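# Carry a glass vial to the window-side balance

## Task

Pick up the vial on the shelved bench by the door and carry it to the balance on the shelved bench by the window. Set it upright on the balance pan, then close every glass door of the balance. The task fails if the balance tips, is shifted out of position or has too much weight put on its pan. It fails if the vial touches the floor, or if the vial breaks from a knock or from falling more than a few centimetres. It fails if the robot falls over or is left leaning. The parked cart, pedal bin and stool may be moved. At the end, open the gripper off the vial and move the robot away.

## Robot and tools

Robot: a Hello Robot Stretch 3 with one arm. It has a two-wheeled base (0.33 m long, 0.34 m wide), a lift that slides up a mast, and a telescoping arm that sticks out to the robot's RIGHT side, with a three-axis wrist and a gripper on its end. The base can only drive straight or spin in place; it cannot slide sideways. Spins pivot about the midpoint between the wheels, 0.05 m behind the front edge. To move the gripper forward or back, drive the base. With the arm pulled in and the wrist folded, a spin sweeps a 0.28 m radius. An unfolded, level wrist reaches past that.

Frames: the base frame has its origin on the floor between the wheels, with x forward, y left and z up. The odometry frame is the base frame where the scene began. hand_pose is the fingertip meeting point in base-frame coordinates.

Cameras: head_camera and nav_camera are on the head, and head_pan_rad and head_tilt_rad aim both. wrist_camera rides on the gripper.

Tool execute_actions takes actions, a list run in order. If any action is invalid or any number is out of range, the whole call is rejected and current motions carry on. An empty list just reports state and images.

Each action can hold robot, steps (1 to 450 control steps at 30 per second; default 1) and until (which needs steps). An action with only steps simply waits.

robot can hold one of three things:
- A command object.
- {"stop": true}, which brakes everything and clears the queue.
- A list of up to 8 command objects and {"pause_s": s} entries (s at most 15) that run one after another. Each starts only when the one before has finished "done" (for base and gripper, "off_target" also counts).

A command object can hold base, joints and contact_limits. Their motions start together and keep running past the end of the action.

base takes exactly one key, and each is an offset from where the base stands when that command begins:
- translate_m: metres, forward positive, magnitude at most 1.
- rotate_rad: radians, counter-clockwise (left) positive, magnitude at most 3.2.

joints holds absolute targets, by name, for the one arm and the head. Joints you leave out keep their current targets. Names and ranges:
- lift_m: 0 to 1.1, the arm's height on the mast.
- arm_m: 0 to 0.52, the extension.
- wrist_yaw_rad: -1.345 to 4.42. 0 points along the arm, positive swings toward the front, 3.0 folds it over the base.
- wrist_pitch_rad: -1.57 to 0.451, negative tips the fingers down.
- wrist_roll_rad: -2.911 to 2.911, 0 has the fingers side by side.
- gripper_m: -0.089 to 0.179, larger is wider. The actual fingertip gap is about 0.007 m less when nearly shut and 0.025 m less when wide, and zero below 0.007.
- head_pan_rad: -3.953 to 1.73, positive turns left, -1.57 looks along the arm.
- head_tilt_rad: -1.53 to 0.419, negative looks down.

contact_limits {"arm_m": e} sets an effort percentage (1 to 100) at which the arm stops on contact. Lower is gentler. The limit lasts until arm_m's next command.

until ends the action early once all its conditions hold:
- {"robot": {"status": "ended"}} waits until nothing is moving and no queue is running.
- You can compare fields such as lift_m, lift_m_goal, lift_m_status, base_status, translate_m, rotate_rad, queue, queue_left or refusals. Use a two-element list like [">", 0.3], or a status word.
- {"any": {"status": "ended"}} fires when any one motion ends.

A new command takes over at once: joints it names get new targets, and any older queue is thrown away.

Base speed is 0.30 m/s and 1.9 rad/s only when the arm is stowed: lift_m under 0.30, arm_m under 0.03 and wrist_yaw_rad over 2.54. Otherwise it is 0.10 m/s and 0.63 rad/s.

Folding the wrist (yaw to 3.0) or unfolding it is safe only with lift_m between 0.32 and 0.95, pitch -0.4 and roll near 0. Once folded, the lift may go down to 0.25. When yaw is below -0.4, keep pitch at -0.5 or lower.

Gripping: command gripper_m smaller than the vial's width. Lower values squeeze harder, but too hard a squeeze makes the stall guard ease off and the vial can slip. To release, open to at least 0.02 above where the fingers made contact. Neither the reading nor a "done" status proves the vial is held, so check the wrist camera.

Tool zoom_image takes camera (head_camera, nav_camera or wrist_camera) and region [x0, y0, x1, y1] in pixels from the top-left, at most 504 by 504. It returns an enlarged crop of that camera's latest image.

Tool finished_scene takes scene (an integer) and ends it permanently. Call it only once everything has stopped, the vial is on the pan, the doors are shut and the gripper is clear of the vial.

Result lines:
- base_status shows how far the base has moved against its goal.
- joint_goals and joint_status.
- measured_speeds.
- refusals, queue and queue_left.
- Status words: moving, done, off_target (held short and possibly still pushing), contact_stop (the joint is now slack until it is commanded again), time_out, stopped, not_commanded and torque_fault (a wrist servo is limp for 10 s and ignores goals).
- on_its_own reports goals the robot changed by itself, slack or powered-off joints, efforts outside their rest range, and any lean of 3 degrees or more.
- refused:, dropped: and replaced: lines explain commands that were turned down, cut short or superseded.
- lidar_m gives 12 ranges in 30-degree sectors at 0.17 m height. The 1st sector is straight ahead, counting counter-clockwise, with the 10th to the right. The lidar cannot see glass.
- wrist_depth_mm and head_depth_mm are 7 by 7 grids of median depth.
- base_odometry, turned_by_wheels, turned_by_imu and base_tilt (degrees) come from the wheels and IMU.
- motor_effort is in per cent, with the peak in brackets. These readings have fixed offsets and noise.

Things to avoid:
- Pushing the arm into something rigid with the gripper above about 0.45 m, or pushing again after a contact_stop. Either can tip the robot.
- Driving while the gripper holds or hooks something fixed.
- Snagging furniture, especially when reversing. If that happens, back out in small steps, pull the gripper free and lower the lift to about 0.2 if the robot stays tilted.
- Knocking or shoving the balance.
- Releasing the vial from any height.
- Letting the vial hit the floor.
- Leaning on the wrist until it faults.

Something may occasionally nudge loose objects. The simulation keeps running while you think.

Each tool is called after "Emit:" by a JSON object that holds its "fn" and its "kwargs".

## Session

Emit:
{"fn": "execute_actions", "kwargs": {"actions": []}}

Emit:
{"fn": "execute_actions", "kwargs": {"actions": [{"robot":{"joints":{"head_pan_rad":-1.7,"head_tilt_rad":-0.4}},"steps":199,"until":{"robot":{"status":"ended"}}}]}}

Emit:
{"fn": "execute_actions", "kwargs": {"actions": [{"robot":{"joints":{"head_pan_rad":-3.3}},"steps":99,"until":{"robot":{"status":"ended"}}}]}}

Scene clock: 0.00 s.
robot.base_odometry: x=+0.000 y=+0.000 heading=+0.000 (m, m, rad; robot's odometry frame)
robot.turned_by_wheels: +0.000 (rad since the last result)
robot.turned_by_imu: +0.000 (rad since the last result)
robot.base_tilt: forward=+0.3 right=-2.1 (deg)
robot.lidar_m: 2.05 1.36 1.41 1.91 2.54 1.99 1.40 1.34 1.39 1.92 1.42 1.62
robot.head_depth_mm: 2091 2566 2597 2599 2596 2635 2204 / 2079 2440 2477 2482 2503 2519 2196 / 2049 2301 2321 2314 2330 2358 2188 / 2063 2144 2162 2167 2184 2208 2166 / 1992 2044 2055 2070 2066 2077 2072 / 1907 1929 1940 1954 1969 1968 1962 / 1822 1821 1848 1854 1866 1856 1882
robot.base_status: not_commanded
robot.joint_positions: lift_m=+0.427 arm_m=+0.002 wrist_yaw_rad=+2.979 wrist_pitch_rad=-0.343 wrist_roll_rad=-0.017 gripper_m=+0.037 head_pan_rad=-0.001 head_tilt_rad=-0.022
robot.joint_goals: lift_m=+0.427 arm_m=+0.002 wrist_yaw_rad=+2.979 wrist_pitch_rad=-0.343 wrist_roll_rad=-0.017 gripper_m=+0.037 head_pan_rad=-0.001 head_tilt_rad=-0.022
robot.joint_status: lift_m=not_commanded arm_m=not_commanded wrist_yaw_rad=not_commanded wrist_pitch_rad=not_commanded wrist_roll_rad=not_commanded gripper_m=not_commanded head_pan_rad=not_commanded head_tilt_rad=not_commanded
robot.measured_speeds: translate_m=+0.000 rotate_rad=+0.000 lift_m=+0.000 arm_m=+0.000 wrist_yaw_rad=+0.000 wrist_pitch_rad=+0.000 wrist_roll_rad=+0.000 head_pan_rad=+0.000 head_tilt_rad=+0.000
robot: refusals=0 queue=idle queue_left=0
robot.motor_effort: left_wheel=+0 right_wheel=+0 lift_m=+40 arm_m=-1 wrist_yaw_rad=+0 wrist_pitch_rad=+4 wrist_roll_rad=+0 gripper_m=+0 head_pan_rad=+1 head_tilt_rad=+2 (%)
robot.hand_pose: x=+0.0165 y=+0.0826 z=+0.4571 quat_wxyz=(+0.177, +0.698, +0.066, +0.691) (m; robot's base frame)
robot.wrist_depth_mm: - - - - - - 945 / - - - - - - - / - - - - - - - / - - - - - - - / 828 808 - 843 837 816 839 / 691 674 - 688 673 678 679 / 570 577 577 579 576 585 591
pictures: head_camera (sideways: a quarter turn clockwise sets it upright), nav_camera (sideways: a quarter turn counterclockwise sets it upright), wrist_camera
Images, in order (width x height): head_camera 896x504, nav_camera 672x504, wrist_camera 644x364.

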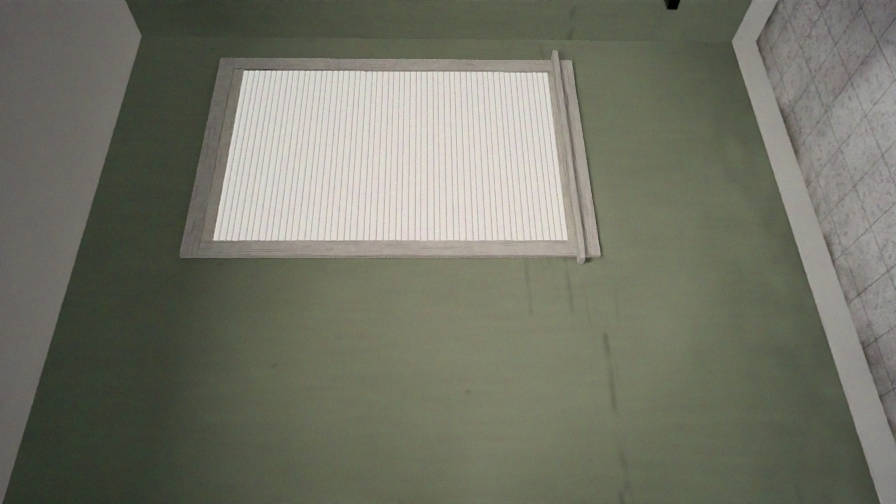

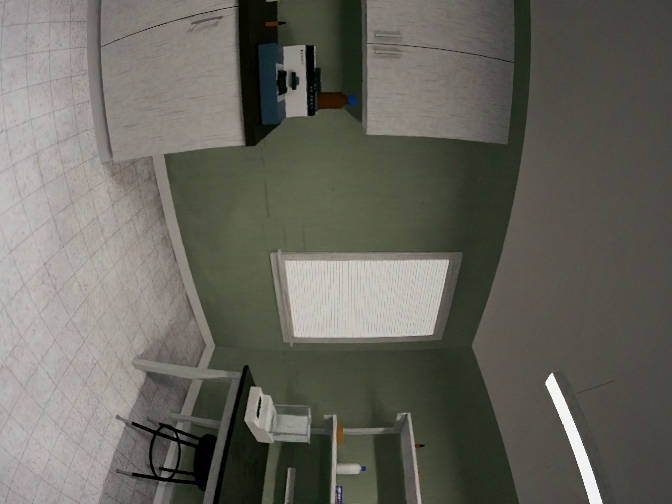

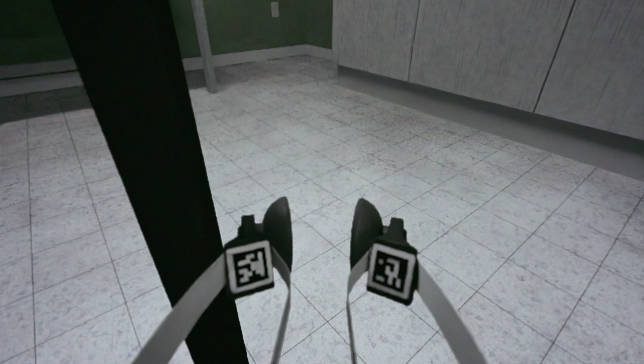

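Scene clock: 1.33 s.
robot.base_odometry: x=+0.000 y=+0.000 heading=+0.000 (m, m, rad; robot's odometry frame)
robot.turned_by_wheels: +0.000 (rad since the last result)
robot.turned_by_imu: +0.000 (rad since the last result)
robot.base_tilt: forward=+0.2 right=-1.9 (deg)
robot.lidar_m: 2.05 1.36 1.41 1.91 2.53 1.99 1.40 1.34 1.38 1.92 1.42 1.62
robot.head_depth_mm: 1864 1944 2039 1974 2085 1751 1417 / 2040 2165 2241 1973 2094 1741 1417 / 2251 2397 2519 2622 2190 1744 1414 / 2274 2405 2574 2761 2269 1748 1421 / 2124 2259 2402 2570 2263 1742 1420 / 1991 2098 2258 2380 2251 1747 1417 / 1873 1978 2096 2234 2255 1642 1420
robot.base_status: not_commanded
robot.joint_positions: lift_m=+0.427 arm_m=+0.002 wrist_yaw_rad=+2.979 wrist_pitch_rad=-0.343 wrist_roll_rad=-0.017 gripper_m=+0.037 head_pan_rad=-1.693 head_tilt_rad=-0.395
robot.joint_goals: lift_m=+0.427 arm_m=+0.002 wrist_yaw_rad=+2.979 wrist_pitch_rad=-0.343 wrist_roll_rad=-0.017 gripper_m=+0.037 head_pan_rad=-1.700 head_tilt_rad=-0.400
robot.joint_status: lift_m=not_commanded arm_m=not_commanded wrist_yaw_rad=not_commanded wrist_pitch_rad=not_commanded wrist_roll_rad=not_commanded gripper_m=not_commanded head_pan_rad=done head_tilt_rad=done
robot.measured_speeds: translate_m=+0.000 rotate_rad=+0.000 lift_m=+0.000 arm_m=+0.000 wrist_yaw_rad=+0.000 wrist_pitch_rad=+0.000 wrist_roll_rad=+0.000 head_pan_rad=+0.000 head_tilt_rad=+0.000
robot: refusals=0 queue=done queue_left=0
robot.motor_effort: left_wheel=-1(0) right_wheel=+0(0) lift_m=+40(40) arm_m=-1(0) wrist_yaw_rad=+0(0) wrist_pitch_rad=+4(4) wrist_roll_rad=+0(0) gripper_m=+0(1) head_pan_rad=-2(39) head_tilt_rad=-3(28) (%)
robot.hand_pose: x=+0.0165 y=+0.0826 z=+0.4571 quat_wxyz=(+0.177, +0.698, +0.066, +0.691) (m; robot's base frame)
robot.wrist_depth_mm: - - - - - - 968 / - - - - - - - / - - - - - - - / - - - - - - - / 823 796 - 831 841 801 824 / 676 682 - 694 665 681 698 / 575 572 579 583 584 592 583
pictures: head_camera (sideways: a quarter turn clockwise sets it upright), nav_camera (sideways: a quarter turn counterclockwise sets it upright), wrist_camera
Images, in order (width x height): head_camera 896x504, nav_camera 672x504, wrist_camera 644x364.

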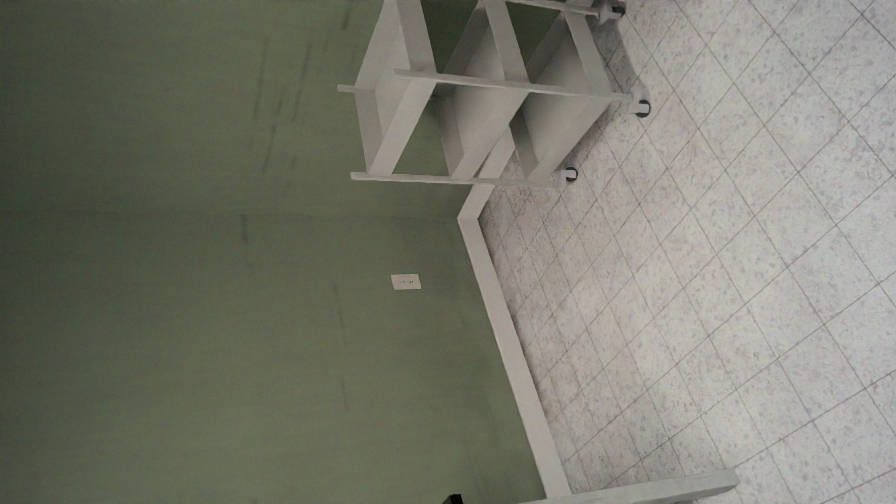

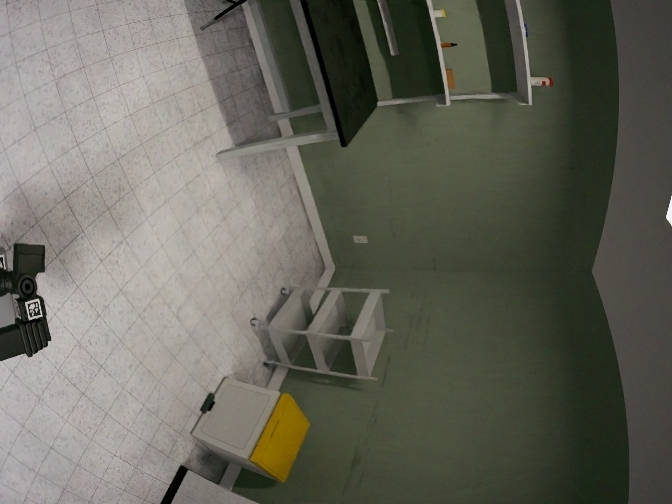

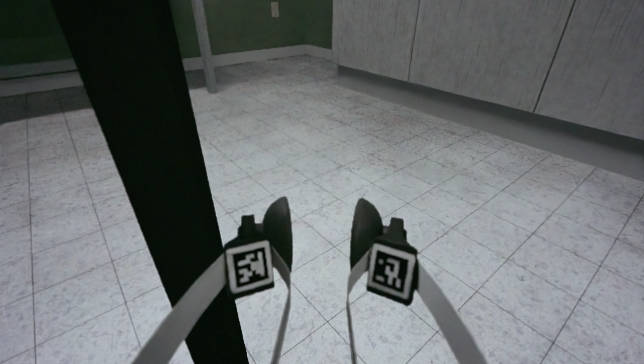

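Scene clock: 2.63 s.
robot.base_odometry: x=+0.000 y=+0.000 heading=+0.000 (m, m, rad; robot's odometry frame)
robot.turned_by_wheels: +0.000 (rad since the last result)
robot.turned_by_imu: +0.000 (rad since the last result)
robot.base_tilt: forward=+0.3 right=-2.1 (deg)
robot.lidar_m: 2.06 1.36 1.41 1.91 2.54 2.00 1.40 1.34 1.39 1.93 1.43 1.62
robot.head_depth_mm: 2508 2725 2897 2989 2265 1746 1414 / 2286 2492 2704 2908 2261 1738 1419 / 2107 2250 2437 2675 2265 1751 1418 / 1959 2061 2238 2412 2279 1745 1422 / 1820 1921 2052 1681 1797 1754 1423 / 1268 1345 1428 1528 1631 1696 1414 / 1191 1261 1330 1412 1512 1605 1420
robot.base_status: not_commanded
robot.joint_positions: lift_m=+0.427 arm_m=+0.002 wrist_yaw_rad=+2.979 wrist_pitch_rad=-0.343 wrist_roll_rad=-0.017 gripper_m=+0.037 head_pan_rad=-3.293 head_tilt_rad=-0.395
robot.joint_goals: lift_m=+0.427 arm_m=+0.002 wrist_yaw_rad=+2.979 wrist_pitch_rad=-0.343 wrist_roll_rad=-0.017 gripper_m=+0.037 head_pan_rad=-3.300 head_tilt_rad=-0.400
robot.joint_status: lift_m=not_commanded arm_m=not_commanded wrist_yaw_rad=not_commanded wrist_pitch_rad=not_commanded wrist_roll_rad=not_commanded gripper_m=not_commanded head_pan_rad=done head_tilt_rad=done
robot.measured_speeds: translate_m=+0.000 rotate_rad=+0.000 lift_m=+0.000 arm_m=+0.000 wrist_yaw_rad=+0.000 wrist_pitch_rad=+0.000 wrist_roll_rad=+0.000 head_pan_rad=+0.000 head_tilt_rad=+0.000
robot: refusals=0 queue=done queue_left=0
robot.motor_effort: left_wheel=-1(0) right_wheel=+0(0) lift_m=+40(40) arm_m=+0(1) wrist_yaw_rad=+0(0) wrist_pitch_rad=+4(4) wrist_roll_rad=+0(0) gripper_m=+0(0) head_pan_rad=-3(40) head_tilt_rad=-3(3) (%)
robot.hand_pose: x=+0.0165 y=+0.0826 z=+0.4571 quat_wxyz=(+0.177, +0.698, +0.066, +0.691) (m; robot's base frame)
robot.wrist_depth_mm: - - - - - - 963 / - - - - - - - / - - - - - - - / - - - - - - - / 824 833 - 822 851 825 840 / 664 675 - 686 678 702 685 / 580 575 574 579 575 586 593
pictures: head_camera (sideways: a quarter turn clockwise sets it upright), nav_camera (sideways: a quarter turn counterclockwise sets it upright), wrist_camera
Images, in order (width x height): head_camera 896x504, nav_camera 672x504, wrist_camera 644x364.

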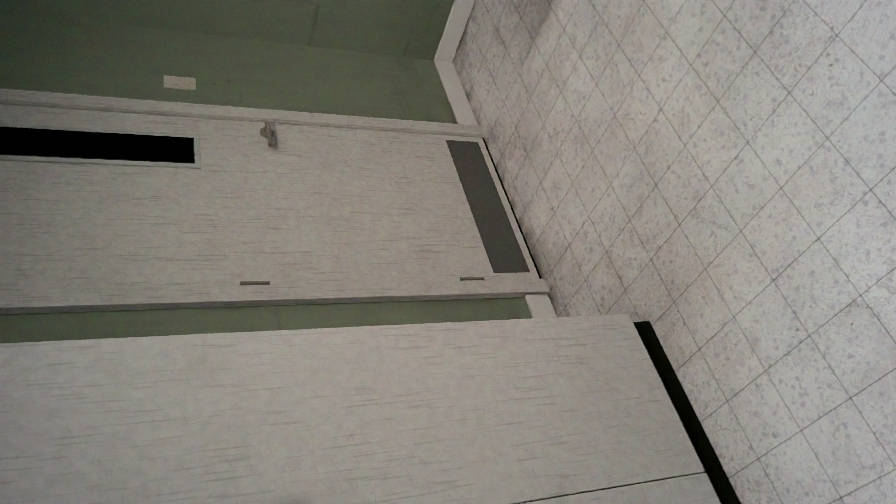

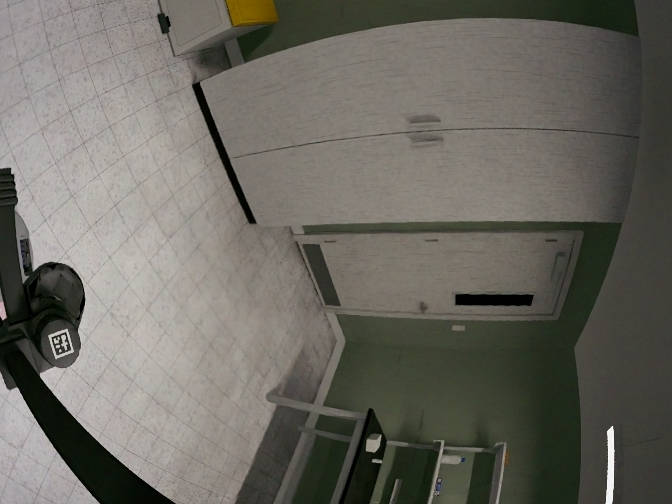

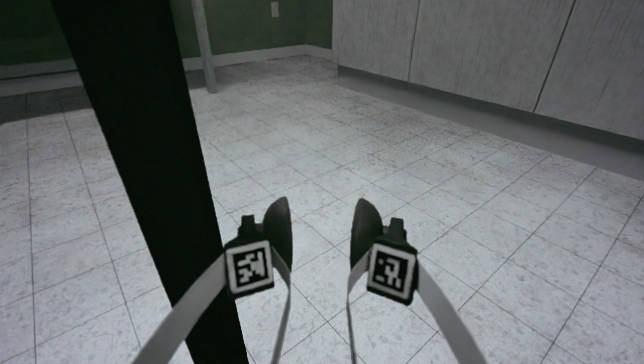

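Emit:
{"fn": "execute_actions", "kwargs": {"actions": [{"robot":[{"base":{"rotate_rad":2.28},"joints":{"lift_m":0.28,"wrist_pitch_rad":-0.4}},{"base":{"translate_m":1}},{"base":{"translate_m":0.45}},{"base":{"rotate_rad":1.37},"joints":{"head_pan_rad":-1.6,"head_tilt_rad":-0.6,"lift_m":0.93}},{"joints":{"wrist_yaw_rad":0,"gripper_m":0.1}}],"steps":450},{"steps":450,"until":{"robot":{"status":"ended"}}}]}}

Scene clock: 25.27 s.
robot.base_odometry: x=-0.944 y=+1.100 heading=-2.633 (m, m, rad; robot's odometry frame)
robot.turned_by_wheels: +3.650 (rad since the last result)
robot.turned_by_imu: +3.640 (rad since the last result)
robot.base_tilt: forward=+0.4 right=-2.1 (deg)
robot.lidar_m: 1.56 1.25 1.52 2.81 3.15 1.67 1.58 1.01 1.16 1.09 1.11 0.65
robot.head_depth_mm: 1005 1122 1218 932 745 - - / 911 1110 1211 931 755 - - / 979 1108 1211 930 768 - - / 970 1103 1199 932 757 - 1221 / 825 1090 1188 935 756 631 1245 / 958 1082 1176 933 735 621 1246 / 793 1072 1170 933 735 620 1249
robot.base_status: done (rotate_rad +1.3699 of +1.3700)
robot.joint_positions: lift_m=+0.930 arm_m=+0.002 wrist_yaw_rad=+0.003 wrist_pitch_rad=-0.412 wrist_roll_rad=-0.017 gripper_m=+0.100 head_pan_rad=-1.607 head_tilt_rad=-0.593
robot.joint_goals: lift_m=+0.930 arm_m=+0.002 wrist_yaw_rad=+0.000 wrist_pitch_rad=-0.400 wrist_roll_rad=-0.017 gripper_m=+0.100 head_pan_rad=-1.600 head_tilt_rad=-0.600
robot.joint_status: lift_m=done arm_m=not_commanded wrist_yaw_rad=done wrist_pitch_rad=done wrist_roll_rad=not_commanded gripper_m=done head_pan_rad=done head_tilt_rad=done
robot.measured_speeds: translate_m=+0.000 rotate_rad=+0.000 lift_m=+0.000 arm_m=+0.000 wrist_yaw_rad=+0.000 wrist_pitch_rad=+0.000 wrist_roll_rad=+0.000 head_pan_rad=+0.000 head_tilt_rad=+0.000
robot: refusals=0 queue=done queue_left=0
robot.motor_effort: left_wheel=-2(8) right_wheel=+2(11) lift_m=+52(54) arm_m=+0(1) wrist_yaw_rad=-2(2) wrist_pitch_rad=+4(3) wrist_roll_rad=+0(0) gripper_m=+1(80) head_pan_rad=+4(41) head_tilt_rad=-4(21) (%)
robot.hand_pose: x=-0.0209 y=-0.3726 z=+0.9436 quat_wxyz=(+0.698, +0.147, -0.686, -0.143) (m; robot's base frame)
robot.wrist_depth_mm: 838 833 799 787 866 865 853 / 903 874 906 866 888 903 908 / 645 650 635 656 659 653 652 / 490 495 492 507 508 491 497 / 391 403 403 400 423 403 411 / 338 341 334 342 333 347 348 / 301 304 305 313 314 - -
pictures: head_camera (sideways: a quarter turn clockwise sets it upright), nav_camera (sideways: a quarter turn counterclockwise sets it upright), wrist_camera
Images, in order (width x height): head_camera 896x504, nav_camera 672x504, wrist_camera 644x364.

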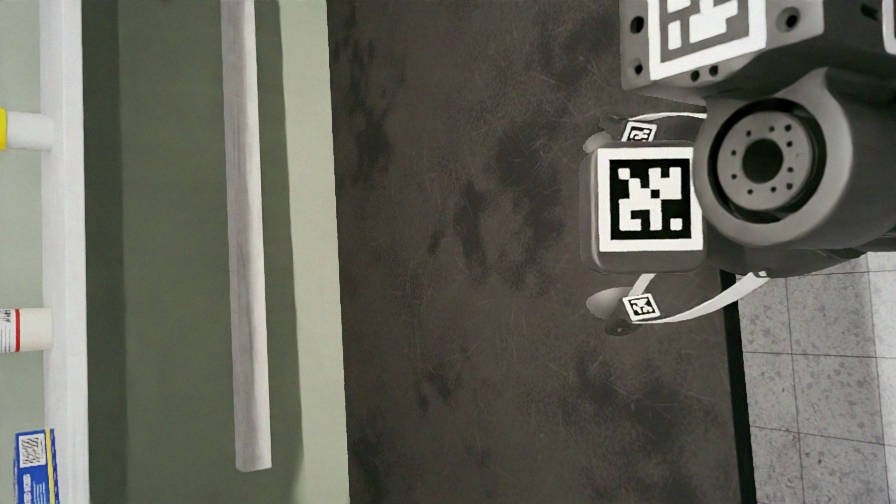

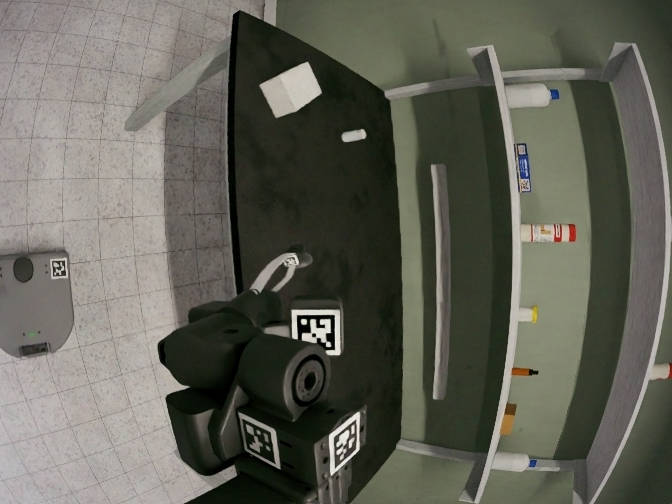

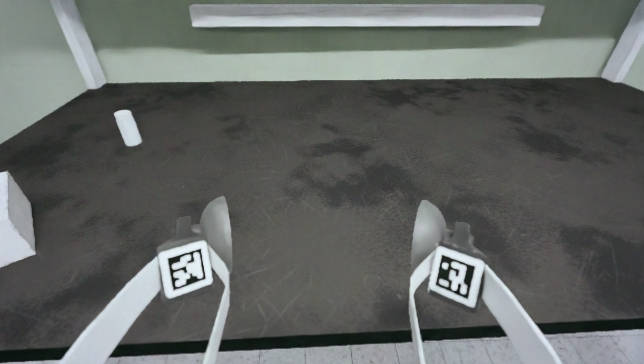

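Emit:
{"fn": "execute_actions", "kwargs": {"actions": [{"robot":[{"base":{"translate_m":0.345},"joints":{"arm_m":0.3}},{"joints":{"lift_m":0.83}}],"steps":450,"until":{"robot":{"status":"ended"}}}]}}

Emit:
{"fn": "execute_actions", "kwargs": {"actions": [{"robot":{"joints":{"arm_m":0.41,"lift_m":0.8}},"steps":450,"until":{"robot":{"status":"ended"}}}]}}

Scene clock: 32.37 s.
robot.base_odometry: x=-1.246 y=+0.933 heading=-2.633 (m, m, rad; robot's odometry frame)
robot.turned_by_wheels: +0.000 (rad since the last result)
robot.turned_by_imu: -0.003 (rad since the last result)
robot.base_tilt: forward=+0.3 right=-2.1 (deg)
robot.lidar_m: 1.22 0.97 1.04 2.59 3.58 2.03 1.93 1.32 1.13 1.07 0.44 1.29
robot.head_depth_mm: 834 1104 1213 930 781 - 1197 / 971 1097 1202 1055 712 620 1248 / 796 1092 1195 - 692 621 1242 / 912 1084 1182 1015 668 605 1243 / 950 1087 1174 933 655 606 1243 / 786 1076 1156 934 713 607 1173 / 857 1047 1184 1282 734 605 1174
robot.base_status: done (translate_m +0.3450 of +0.3450)
robot.joint_positions: lift_m=+0.830 arm_m=+0.300 wrist_yaw_rad=+0.001 wrist_pitch_rad=-0.412 wrist_roll_rad=-0.017 gripper_m=+0.100 head_pan_rad=-1.607 head_tilt_rad=-0.593
robot.joint_goals: lift_m=+0.830 arm_m=+0.300 wrist_yaw_rad=+0.000 wrist_pitch_rad=-0.400 wrist_roll_rad=-0.017 gripper_m=+0.100 head_pan_rad=-1.600 head_tilt_rad=-0.600
robot.joint_status: lift_m=done arm_m=done wrist_yaw_rad=done wrist_pitch_rad=done wrist_roll_rad=not_commanded gripper_m=done head_pan_rad=done head_tilt_rad=done
robot.measured_speeds: translate_m=+0.000 rotate_rad=+0.000 lift_m=+0.000 arm_m=+0.000 wrist_yaw_rad=+0.000 wrist_pitch_rad=+0.000 wrist_roll_rad=+0.000 head_pan_rad=+0.000 head_tilt_rad=+0.000
robot: refusals=0 queue=done queue_left=0
robot.motor_effort: left_wheel=-2(2) right_wheel=+2(8) lift_m=+27(51) arm_m=+3(4) wrist_yaw_rad=-1(3) wrist_pitch_rad=+4(4) wrist_roll_rad=+0(0) gripper_m=+0(1) head_pan_rad=+4(3) head_tilt_rad=-4(4) (%)
robot.hand_pose: x=-0.0212 y=-0.6697 z=+0.8444 quat_wxyz=(+0.698, +0.147, -0.686, -0.143) (m; robot's base frame)
robot.wrist_depth_mm: 574 557 578 578 593 587 592 / 611 613 606 619 616 628 615 / 681 425 425 426 429 429 429 / 539 329 326 316 328 330 331 / 266 267 268 267 277 268 271 / 225 224 220 226 219 230 226 / 198 194 195 196 195 195 195
pictures: head_camera (sideways: a quarter turn clockwise sets it upright), nav_camera (sideways: a quarter turn counterclockwise sets it upright), wrist_camera
Images, in order (width x height): head_camera 896x504, nav_camera 672x504, wrist_camera 644x364.

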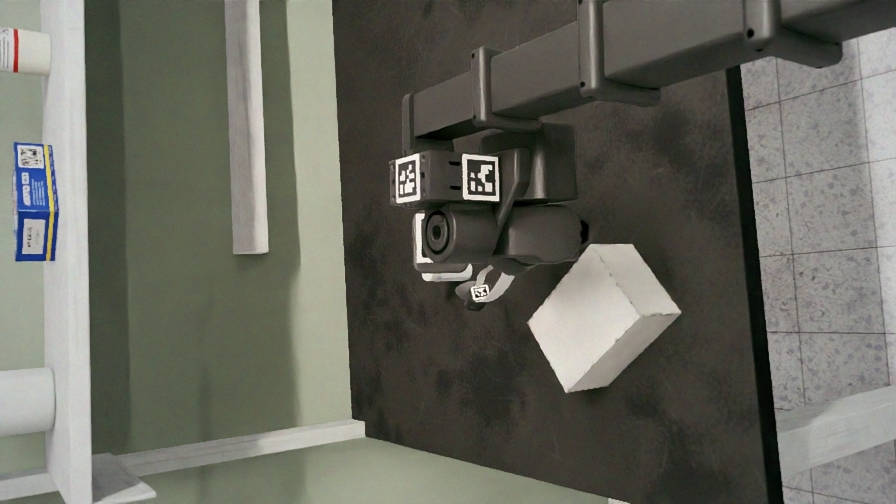

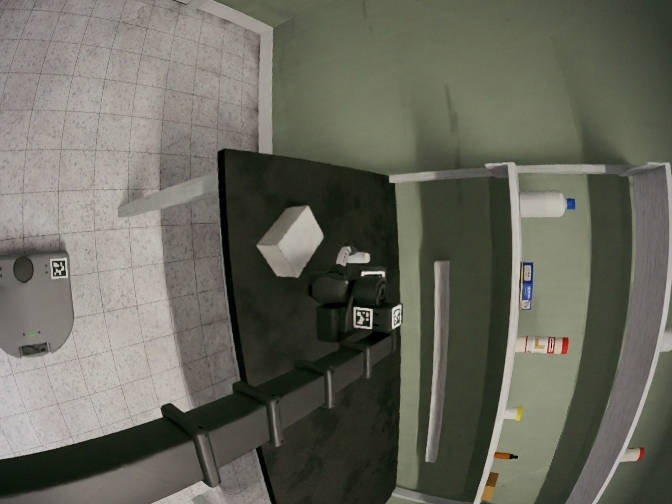

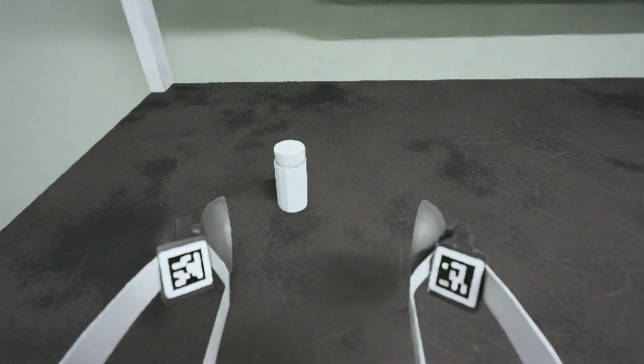

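Scene clock: 34.27 s.
robot.base_odometry: x=-1.246 y=+0.933 heading=-2.633 (m, m, rad; robot's odometry frame)
robot.turned_by_wheels: +0.000 (rad since the last result)
robot.turned_by_imu: +0.000 (rad since the last result)
robot.base_tilt: forward=+0.3 right=-2.1 (deg)
robot.lidar_m: 1.22 0.97 1.04 2.59 3.58 2.04 1.93 1.32 1.13 1.07 0.44 1.28
robot.head_depth_mm: 837 1104 1210 932 769 - - / 972 1099 1202 1010 - 620 1247 / 797 1093 1205 - 733 622 1245 / 912 1081 1183 - 722 606 1239 / 952 1086 1171 932 654 606 1245 / 786 1077 1157 931 714 606 1170 / 858 1044 1184 1286 737 606 1173
robot.base_status: done (translate_m +0.3450 of +0.3450)
robot.joint_positions: lift_m=+0.800 arm_m=+0.410 wrist_yaw_rad=+0.001 wrist_pitch_rad=-0.412 wrist_roll_rad=-0.017 gripper_m=+0.100 head_pan_rad=-1.607 head_tilt_rad=-0.593
robot.joint_goals: lift_m=+0.800 arm_m=+0.410 wrist_yaw_rad=+0.000 wrist_pitch_rad=-0.400 wrist_roll_rad=-0.017 gripper_m=+0.100 head_pan_rad=-1.600 head_tilt_rad=-0.600
robot.joint_status: lift_m=done arm_m=done wrist_yaw_rad=done wrist_pitch_rad=done wrist_roll_rad=not_commanded gripper_m=done head_pan_rad=done head_tilt_rad=done
robot.measured_speeds: translate_m=+0.000 rotate_rad=+0.000 lift_m=+0.000 arm_m=+0.000 wrist_yaw_rad=+0.000 wrist_pitch_rad=+0.000 wrist_roll_rad=+0.000 head_pan_rad=+0.000 head_tilt_rad=+0.000
robot: refusals=0 queue=done queue_left=0
robot.motor_effort: left_wheel=-2(2) right_wheel=+2(2) lift_m=+27(28) arm_m=+4(1) wrist_yaw_rad=-2(1) wrist_pitch_rad=+4(4) wrist_roll_rad=+0(0) gripper_m=+0(1) head_pan_rad=+3(3) head_tilt_rad=-4(4) (%)
robot.hand_pose: x=-0.0212 y=-0.7797 z=+0.8144 quat_wxyz=(+0.698, +0.147, -0.686, -0.143) (m; robot's base frame)
robot.wrist_depth_mm: 470 464 475 485 488 494 495 / 510 459 511 504 519 533 519 / 543 363 361 362 364 364 364 / 276 277 277 279 282 276 280 / 223 224 159 226 233 225 227 / 190 189 181 185 185 194 191 / 167 163 164 164 164 165 165
pictures: head_camera (sideways: a quarter turn clockwise sets it upright), nav_camera (sideways: a quarter turn counterclockwise sets it upright), wrist_camera
Images, in order (width x height): head_camera 896x504, nav_camera 672x504, wrist_camera 644x364.

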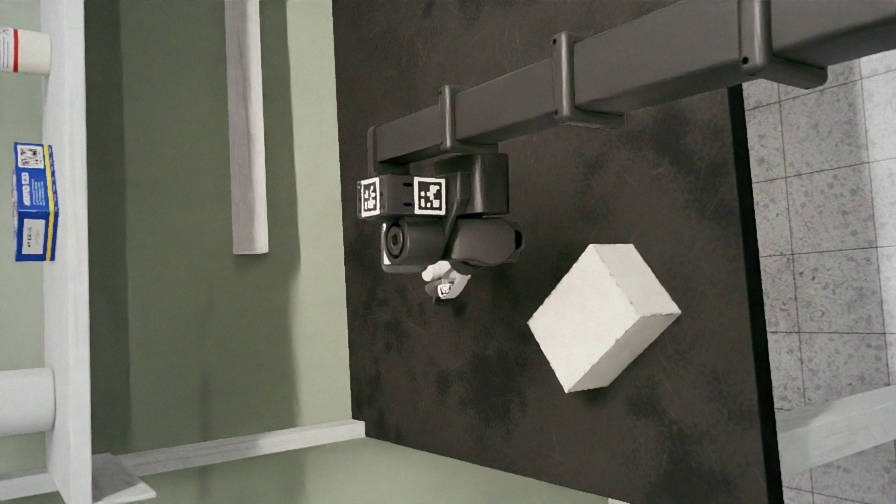

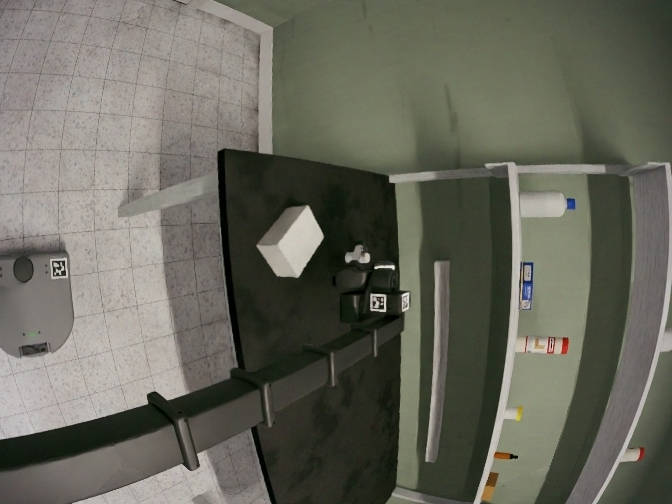

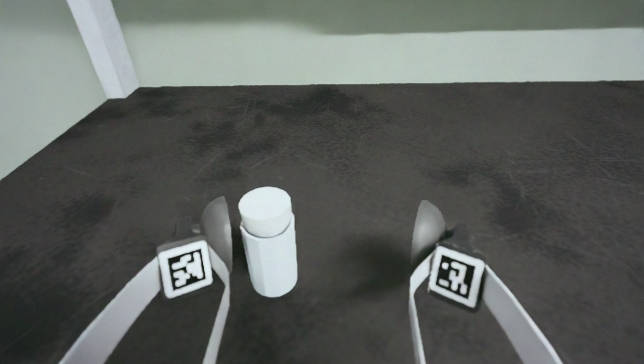

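Emit:
{"fn": "execute_actions", "kwargs": {"actions": [{"robot":[{"base":{"translate_m":0.03}},{"joints":{"arm_m":0.421,"lift_m":0.79}},{"joints":{"gripper_m":-0.015}},{"joints":{"lift_m":0.81}}],"steps":450,"until":{"robot":{"status":"ended"}}}]}}

Emit:
{"fn": "execute_actions", "kwargs": {"actions": [{"robot":[{"joints":{"lift_m":0.93}},{"joints":{"arm_m":0}},{"joints":{"wrist_yaw_rad":2.8},"base":{"rotate_rad":2.29}},{"joints":{"lift_m":0.29,"head_pan_rad":-1.25,"head_tilt_rad":-0.4},"base":{"translate_m":1}},{"base":{"translate_m":1}},{"base":{"translate_m":1}}],"steps":450},{"steps":450,"until":{"robot":{"status":"ended"}}},{"steps":450,"until":{"robot":{"status":"ended"}}}]}}

Scene clock: 40.20 s.
robot.base_odometry: x=-1.272 y=+0.918 heading=-2.633 (m, m, rad; robot's odometry frame)
robot.turned_by_wheels: +0.000 (rad since the last result)
robot.turned_by_imu: -0.002 (rad since the last result)
robot.base_tilt: forward=+0.2 right=-2.0 (deg)
robot.lidar_m: 1.19 0.94 1.00 2.57 3.57 2.06 1.96 1.35 1.13 1.06 0.43 1.25
robot.head_depth_mm: 836 1103 1210 931 755 - - / 968 1095 1206 1010 701 620 1239 / 773 1089 1212 - 733 620 1245 / 958 1093 1186 896 656 606 1244 / 948 1088 1166 932 673 607 1242 / 791 1064 1161 931 735 606 730 / 897 1055 1188 1307 1431 621 1217
robot.base_status: done (translate_m +0.0300 of +0.0300)
robot.joint_positions: lift_m=+0.810 arm_m=+0.421 wrist_yaw_rad=+0.001 wrist_pitch_rad=-0.413 wrist_roll_rad=-0.017 gripper_m=-0.014 head_pan_rad=-1.607 head_tilt_rad=-0.593
robot.joint_goals: lift_m=+0.810 arm_m=+0.421 wrist_yaw_rad=+0.000 wrist_pitch_rad=-0.400 wrist_roll_rad=-0.017 gripper_m=-0.015 head_pan_rad=-1.600 head_tilt_rad=-0.600
robot.joint_status: lift_m=done arm_m=done wrist_yaw_rad=done wrist_pitch_rad=done wrist_roll_rad=not_commanded gripper_m=done head_pan_rad=done head_tilt_rad=done
robot.measured_speeds: translate_m=+0.000 rotate_rad=+0.000 lift_m=+0.000 arm_m=+0.000 wrist_yaw_rad=+0.000 wrist_pitch_rad=+0.000 wrist_roll_rad=+0.000 head_pan_rad=+0.000 head_tilt_rad=+0.000
robot: refusals=0 queue=done queue_left=0
robot.motor_effort: left_wheel=-2(3) right_wheel=+2(7) lift_m=+52(56) arm_m=+3(3) wrist_yaw_rad=-2(1) wrist_pitch_rad=+4(4) wrist_roll_rad=+0(0) gripper_m=-15(88) head_pan_rad=+4(4) head_tilt_rad=-3(4) (%)
robot.hand_pose: x=-0.0212 y=-0.7906 z=+0.8235 quat_wxyz=(+0.698, +0.147, -0.686, -0.143) (m; robot's base frame)
robot.wrist_depth_mm: 458 451 466 473 475 474 481 / 504 482 502 500 513 515 531 / 547 379 379 382 378 384 384 / 308 291 289 295 292 296 296 / 237 237 240 140 244 241 240 / 199 200 194 165 198 202 202 / 172 173 174 174 173 174 174
pictures: head_camera (sideways: a quarter turn clockwise sets it upright), nav_camera (sideways: a quarter turn counterclockwise sets it upright), wrist_camera
Images, in order (width x height): head_camera 896x504, nav_camera 672x504, wrist_camera 644x364.

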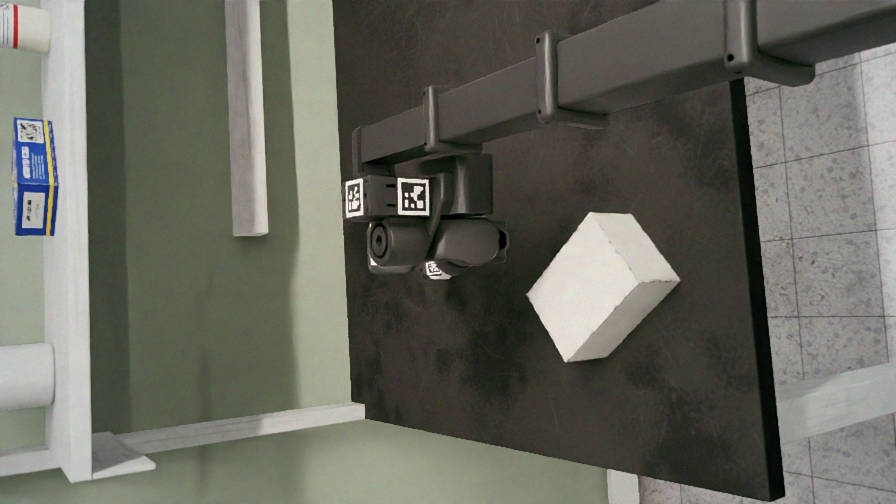

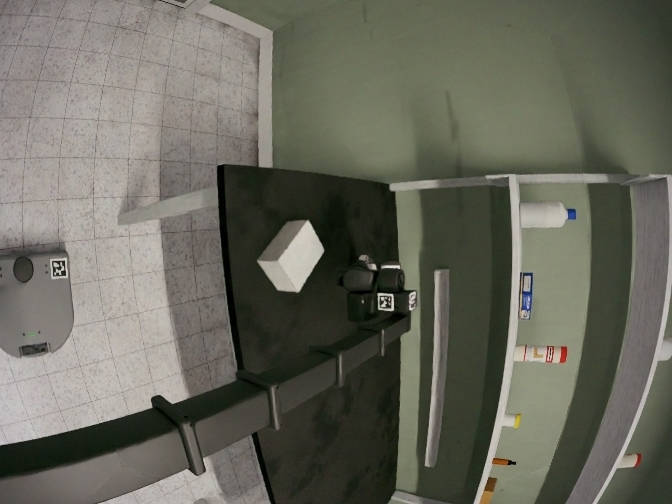

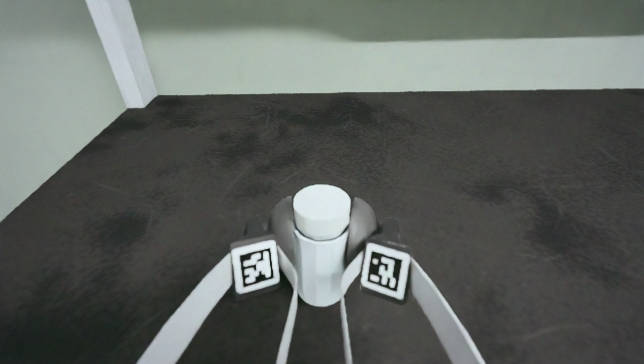

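Scene clock: 69.80 s.
robot.base_odometry: x=+1.553 y=-0.092 heading=-0.343 (m, m, rad; robot's odometry frame)
robot.turned_by_wheels: +2.290 (rad since the last result)
robot.turned_by_imu: +2.282 (rad since the last result)
robot.base_tilt: forward=+0.3 right=-2.0 (deg)
robot.lidar_m: 0.93 0.75 0.74 0.81 0.69 1.01 3.44 2.61 1.63 0.75 0.45 1.08
robot.head_depth_mm: 1510 1632 1784 1316 931 1572 1399 / 1398 1462 1642 1322 933 769 1364 / 1304 1346 1494 1326 933 720 1300 / 1226 1298 1380 1322 933 699 1074 / 1155 1189 1300 1250 765 661 603 / 1077 949 1211 867 767 660 587 / 1034 1073 1149 796 765 698 1295
robot.base_status: done (translate_m +1.0000 of +1.0000)
robot.joint_positions: lift_m=+0.290 arm_m=+0.003 wrist_yaw_rad=+2.798 wrist_pitch_rad=-0.414 wrist_roll_rad=-0.017 gripper_m=-0.014 head_pan_rad=-1.257 head_tilt_rad=-0.409
robot.joint_goals: lift_m=+0.290 arm_m=+0.000 wrist_yaw_rad=+2.800 wrist_pitch_rad=-0.400 wrist_roll_rad=-0.017 gripper_m=-0.015 head_pan_rad=-1.250 head_tilt_rad=-0.400
robot.joint_status: lift_m=done arm_m=done wrist_yaw_rad=done wrist_pitch_rad=done wrist_roll_rad=not_commanded gripper_m=done head_pan_rad=done head_tilt_rad=done
robot.measured_speeds: translate_m=+0.000 rotate_rad=+0.000 lift_m=+0.000 arm_m=+0.000 wrist_yaw_rad=+0.000 wrist_pitch_rad=+0.000 wrist_roll_rad=+0.000 head_pan_rad=+0.000 head_tilt_rad=+0.000
robot: refusals=0 queue=done queue_left=0
robot.motor_effort: left_wheel=-2(6) right_wheel=+2(10) lift_m=+27(54) arm_m=-3(3) wrist_yaw_rad=+1(5) wrist_pitch_rad=+4(4) wrist_roll_rad=+0(0) gripper_m=-14(15) head_pan_rad=+3(26) head_tilt_rad=+5(23) (%)
robot.hand_pose: x=+0.0545 y=+0.0640 z=+0.3040 quat_wxyz=(+0.261, +0.701, +0.027, +0.663) (m; robot's base frame)
robot.wrist_depth_mm: 627 762 790 708 654 613 560 / - 800 867 796 704 665 601 / - 825 908 833 787 724 658 / - 697 694 708 699 693 679 / 545 566 576 140 589 568 572 / 487 - - 163 473 482 493 / 442 - - 418 422 418 415
pictures: head_camera (sideways: a quarter turn clockwise sets it upright), nav_camera (sideways: a quarter turn counterclockwise sets it upright), wrist_camera
Images, in order (width x height): head_camera 896x504, nav_camera 672x504, wrist_camera 644x364.

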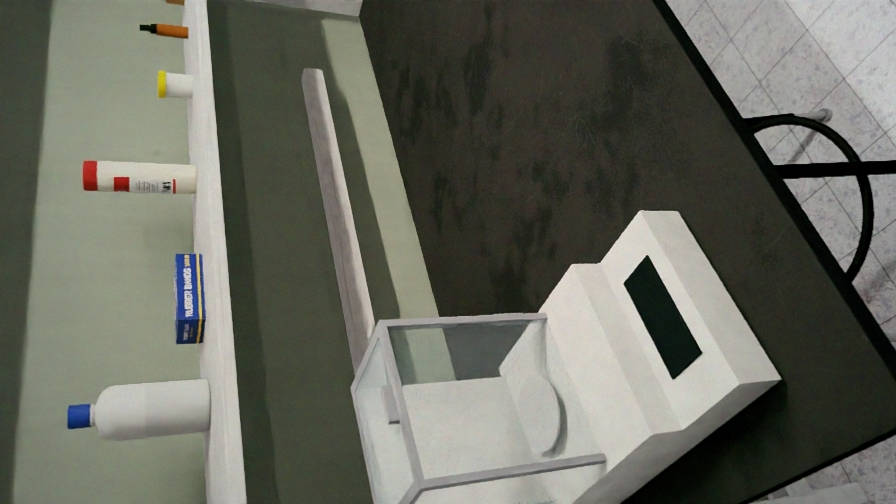

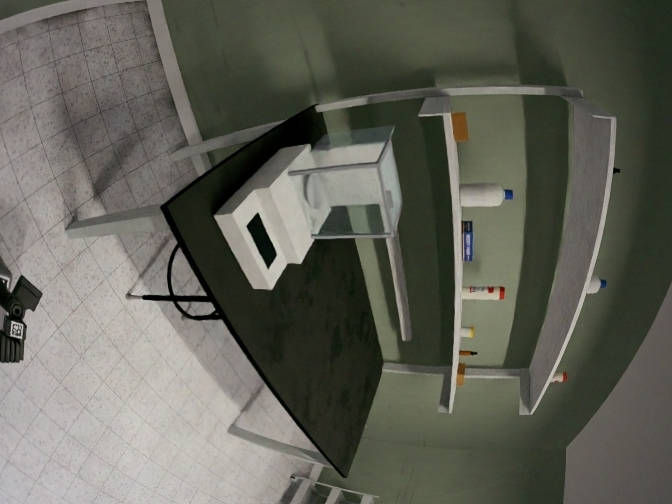

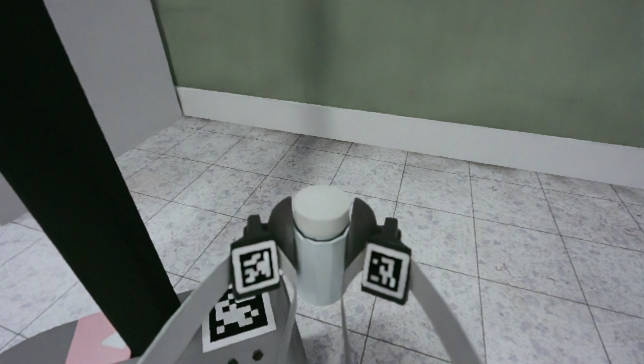

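Emit:
{"fn": "execute_actions", "kwargs": {"actions": [{"robot":[{"base":{"rotate_rad":0.3}},{"base":{"translate_m":0.5}},{"base":{"rotate_rad":-0.97}},{"base":{"translate_m":0.42},"joints":{"lift_m":0.94,"head_pan_rad":-1.5,"head_tilt_rad":-0.55}},{"joints":{"wrist_yaw_rad":0}},{"joints":{"lift_m":0.96,"arm_m":0.05}}],"steps":450},{"steps":450,"until":{"robot":{"status":"ended"}}}]}}

Scene clock: 88.20 s.
robot.base_odometry: x=+2.275 y=-0.470 heading=-1.013 (m, m, rad; robot's odometry frame)
robot.turned_by_wheels: -0.670 (rad since the last result)
robot.turned_by_imu: -0.675 (rad since the last result)
robot.base_tilt: forward=+0.2 right=-2.1 (deg)
robot.lidar_m: 0.51 0.49 0.35 0.34 0.35 0.47 1.27 4.26 0.58 0.77 0.64 0.53
robot.head_depth_mm: 2823 3067 3232 1010 - - - / 2853 3025 1445 1009 - - - / 2860 3054 1367 792 - - 1286 / 2867 3154 1361 830 681 727 1281 / 1647 2716 1359 933 754 1408 1281 / 1041 562 1365 1014 779 1274 1278 / 710 470 1223 1015 779 1227 1085
robot.base_status: done (translate_m +0.4200 of +0.4200)
robot.joint_positions: lift_m=+0.960 arm_m=+0.050 wrist_yaw_rad=+0.002 wrist_pitch_rad=-0.414 wrist_roll_rad=-0.017 gripper_m=-0.014 head_pan_rad=-1.493 head_tilt_rad=-0.543
robot.joint_goals: lift_m=+0.960 arm_m=+0.050 wrist_yaw_rad=+0.000 wrist_pitch_rad=-0.400 wrist_roll_rad=-0.017 gripper_m=-0.015 head_pan_rad=-1.500 head_tilt_rad=-0.550
robot.joint_status: lift_m=done arm_m=done wrist_yaw_rad=done wrist_pitch_rad=done wrist_roll_rad=not_commanded gripper_m=done head_pan_rad=done head_tilt_rad=done
robot.measured_speeds: translate_m=+0.000 rotate_rad=+0.000 lift_m=+0.000 arm_m=+0.000 wrist_yaw_rad=+0.000 wrist_pitch_rad=+0.000 wrist_roll_rad=+0.000 head_pan_rad=+0.000 head_tilt_rad=+0.000
robot: refusals=0 queue=done queue_left=0
robot.motor_effort: left_wheel=+1(9) right_wheel=-2(10) lift_m=+52(56) arm_m=+3(3) wrist_yaw_rad=-1(4) wrist_pitch_rad=+5(4) wrist_roll_rad=+0(0) gripper_m=-15(15) head_pan_rad=-2(22) head_tilt_rad=-4(19) (%)
robot.hand_pose: x=-0.0211 y=-0.4195 z=+0.9732 quat_wxyz=(+0.698, +0.147, -0.686, -0.144) (m; robot's base frame)
robot.wrist_depth_mm: 600 742 - - - - - / 550 837 859 931 - - - / 610 700 429 481 703 - - / 554 543 380 382 426 - - / 436 445 360 140 391 472 - / 372 375 362 165 377 378 - / 442 737 - - - - -
pictures: head_camera (sideways: a quarter turn clockwise sets it upright), nav_camera (sideways: a quarter turn counterclockwise sets it upright), wrist_camera
Images, in order (width x height): head_camera 896x504, nav_camera 672x504, wrist_camera 644x364.

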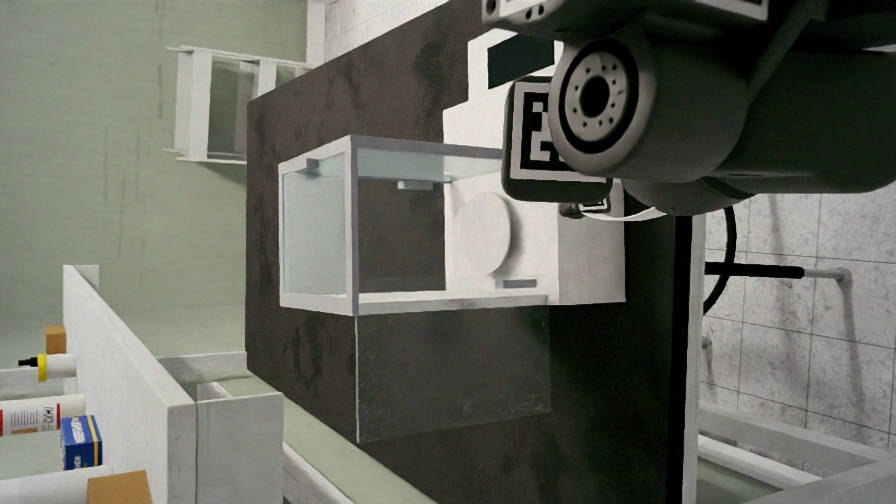

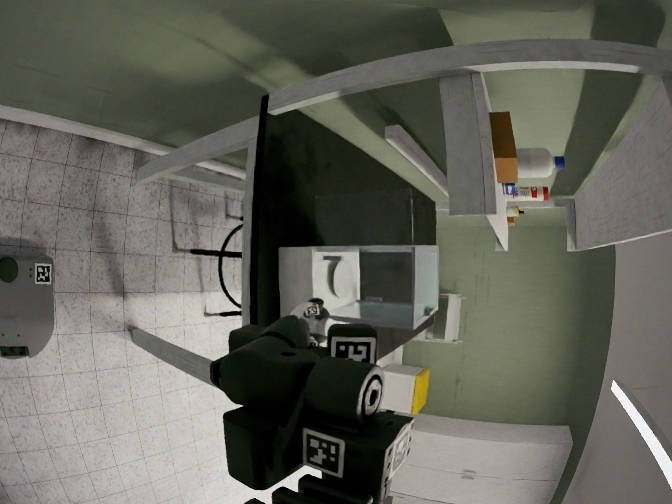

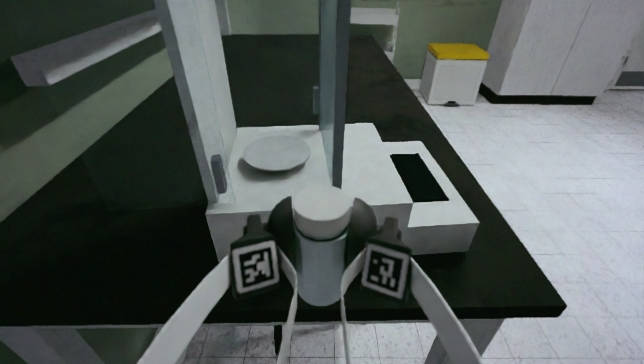

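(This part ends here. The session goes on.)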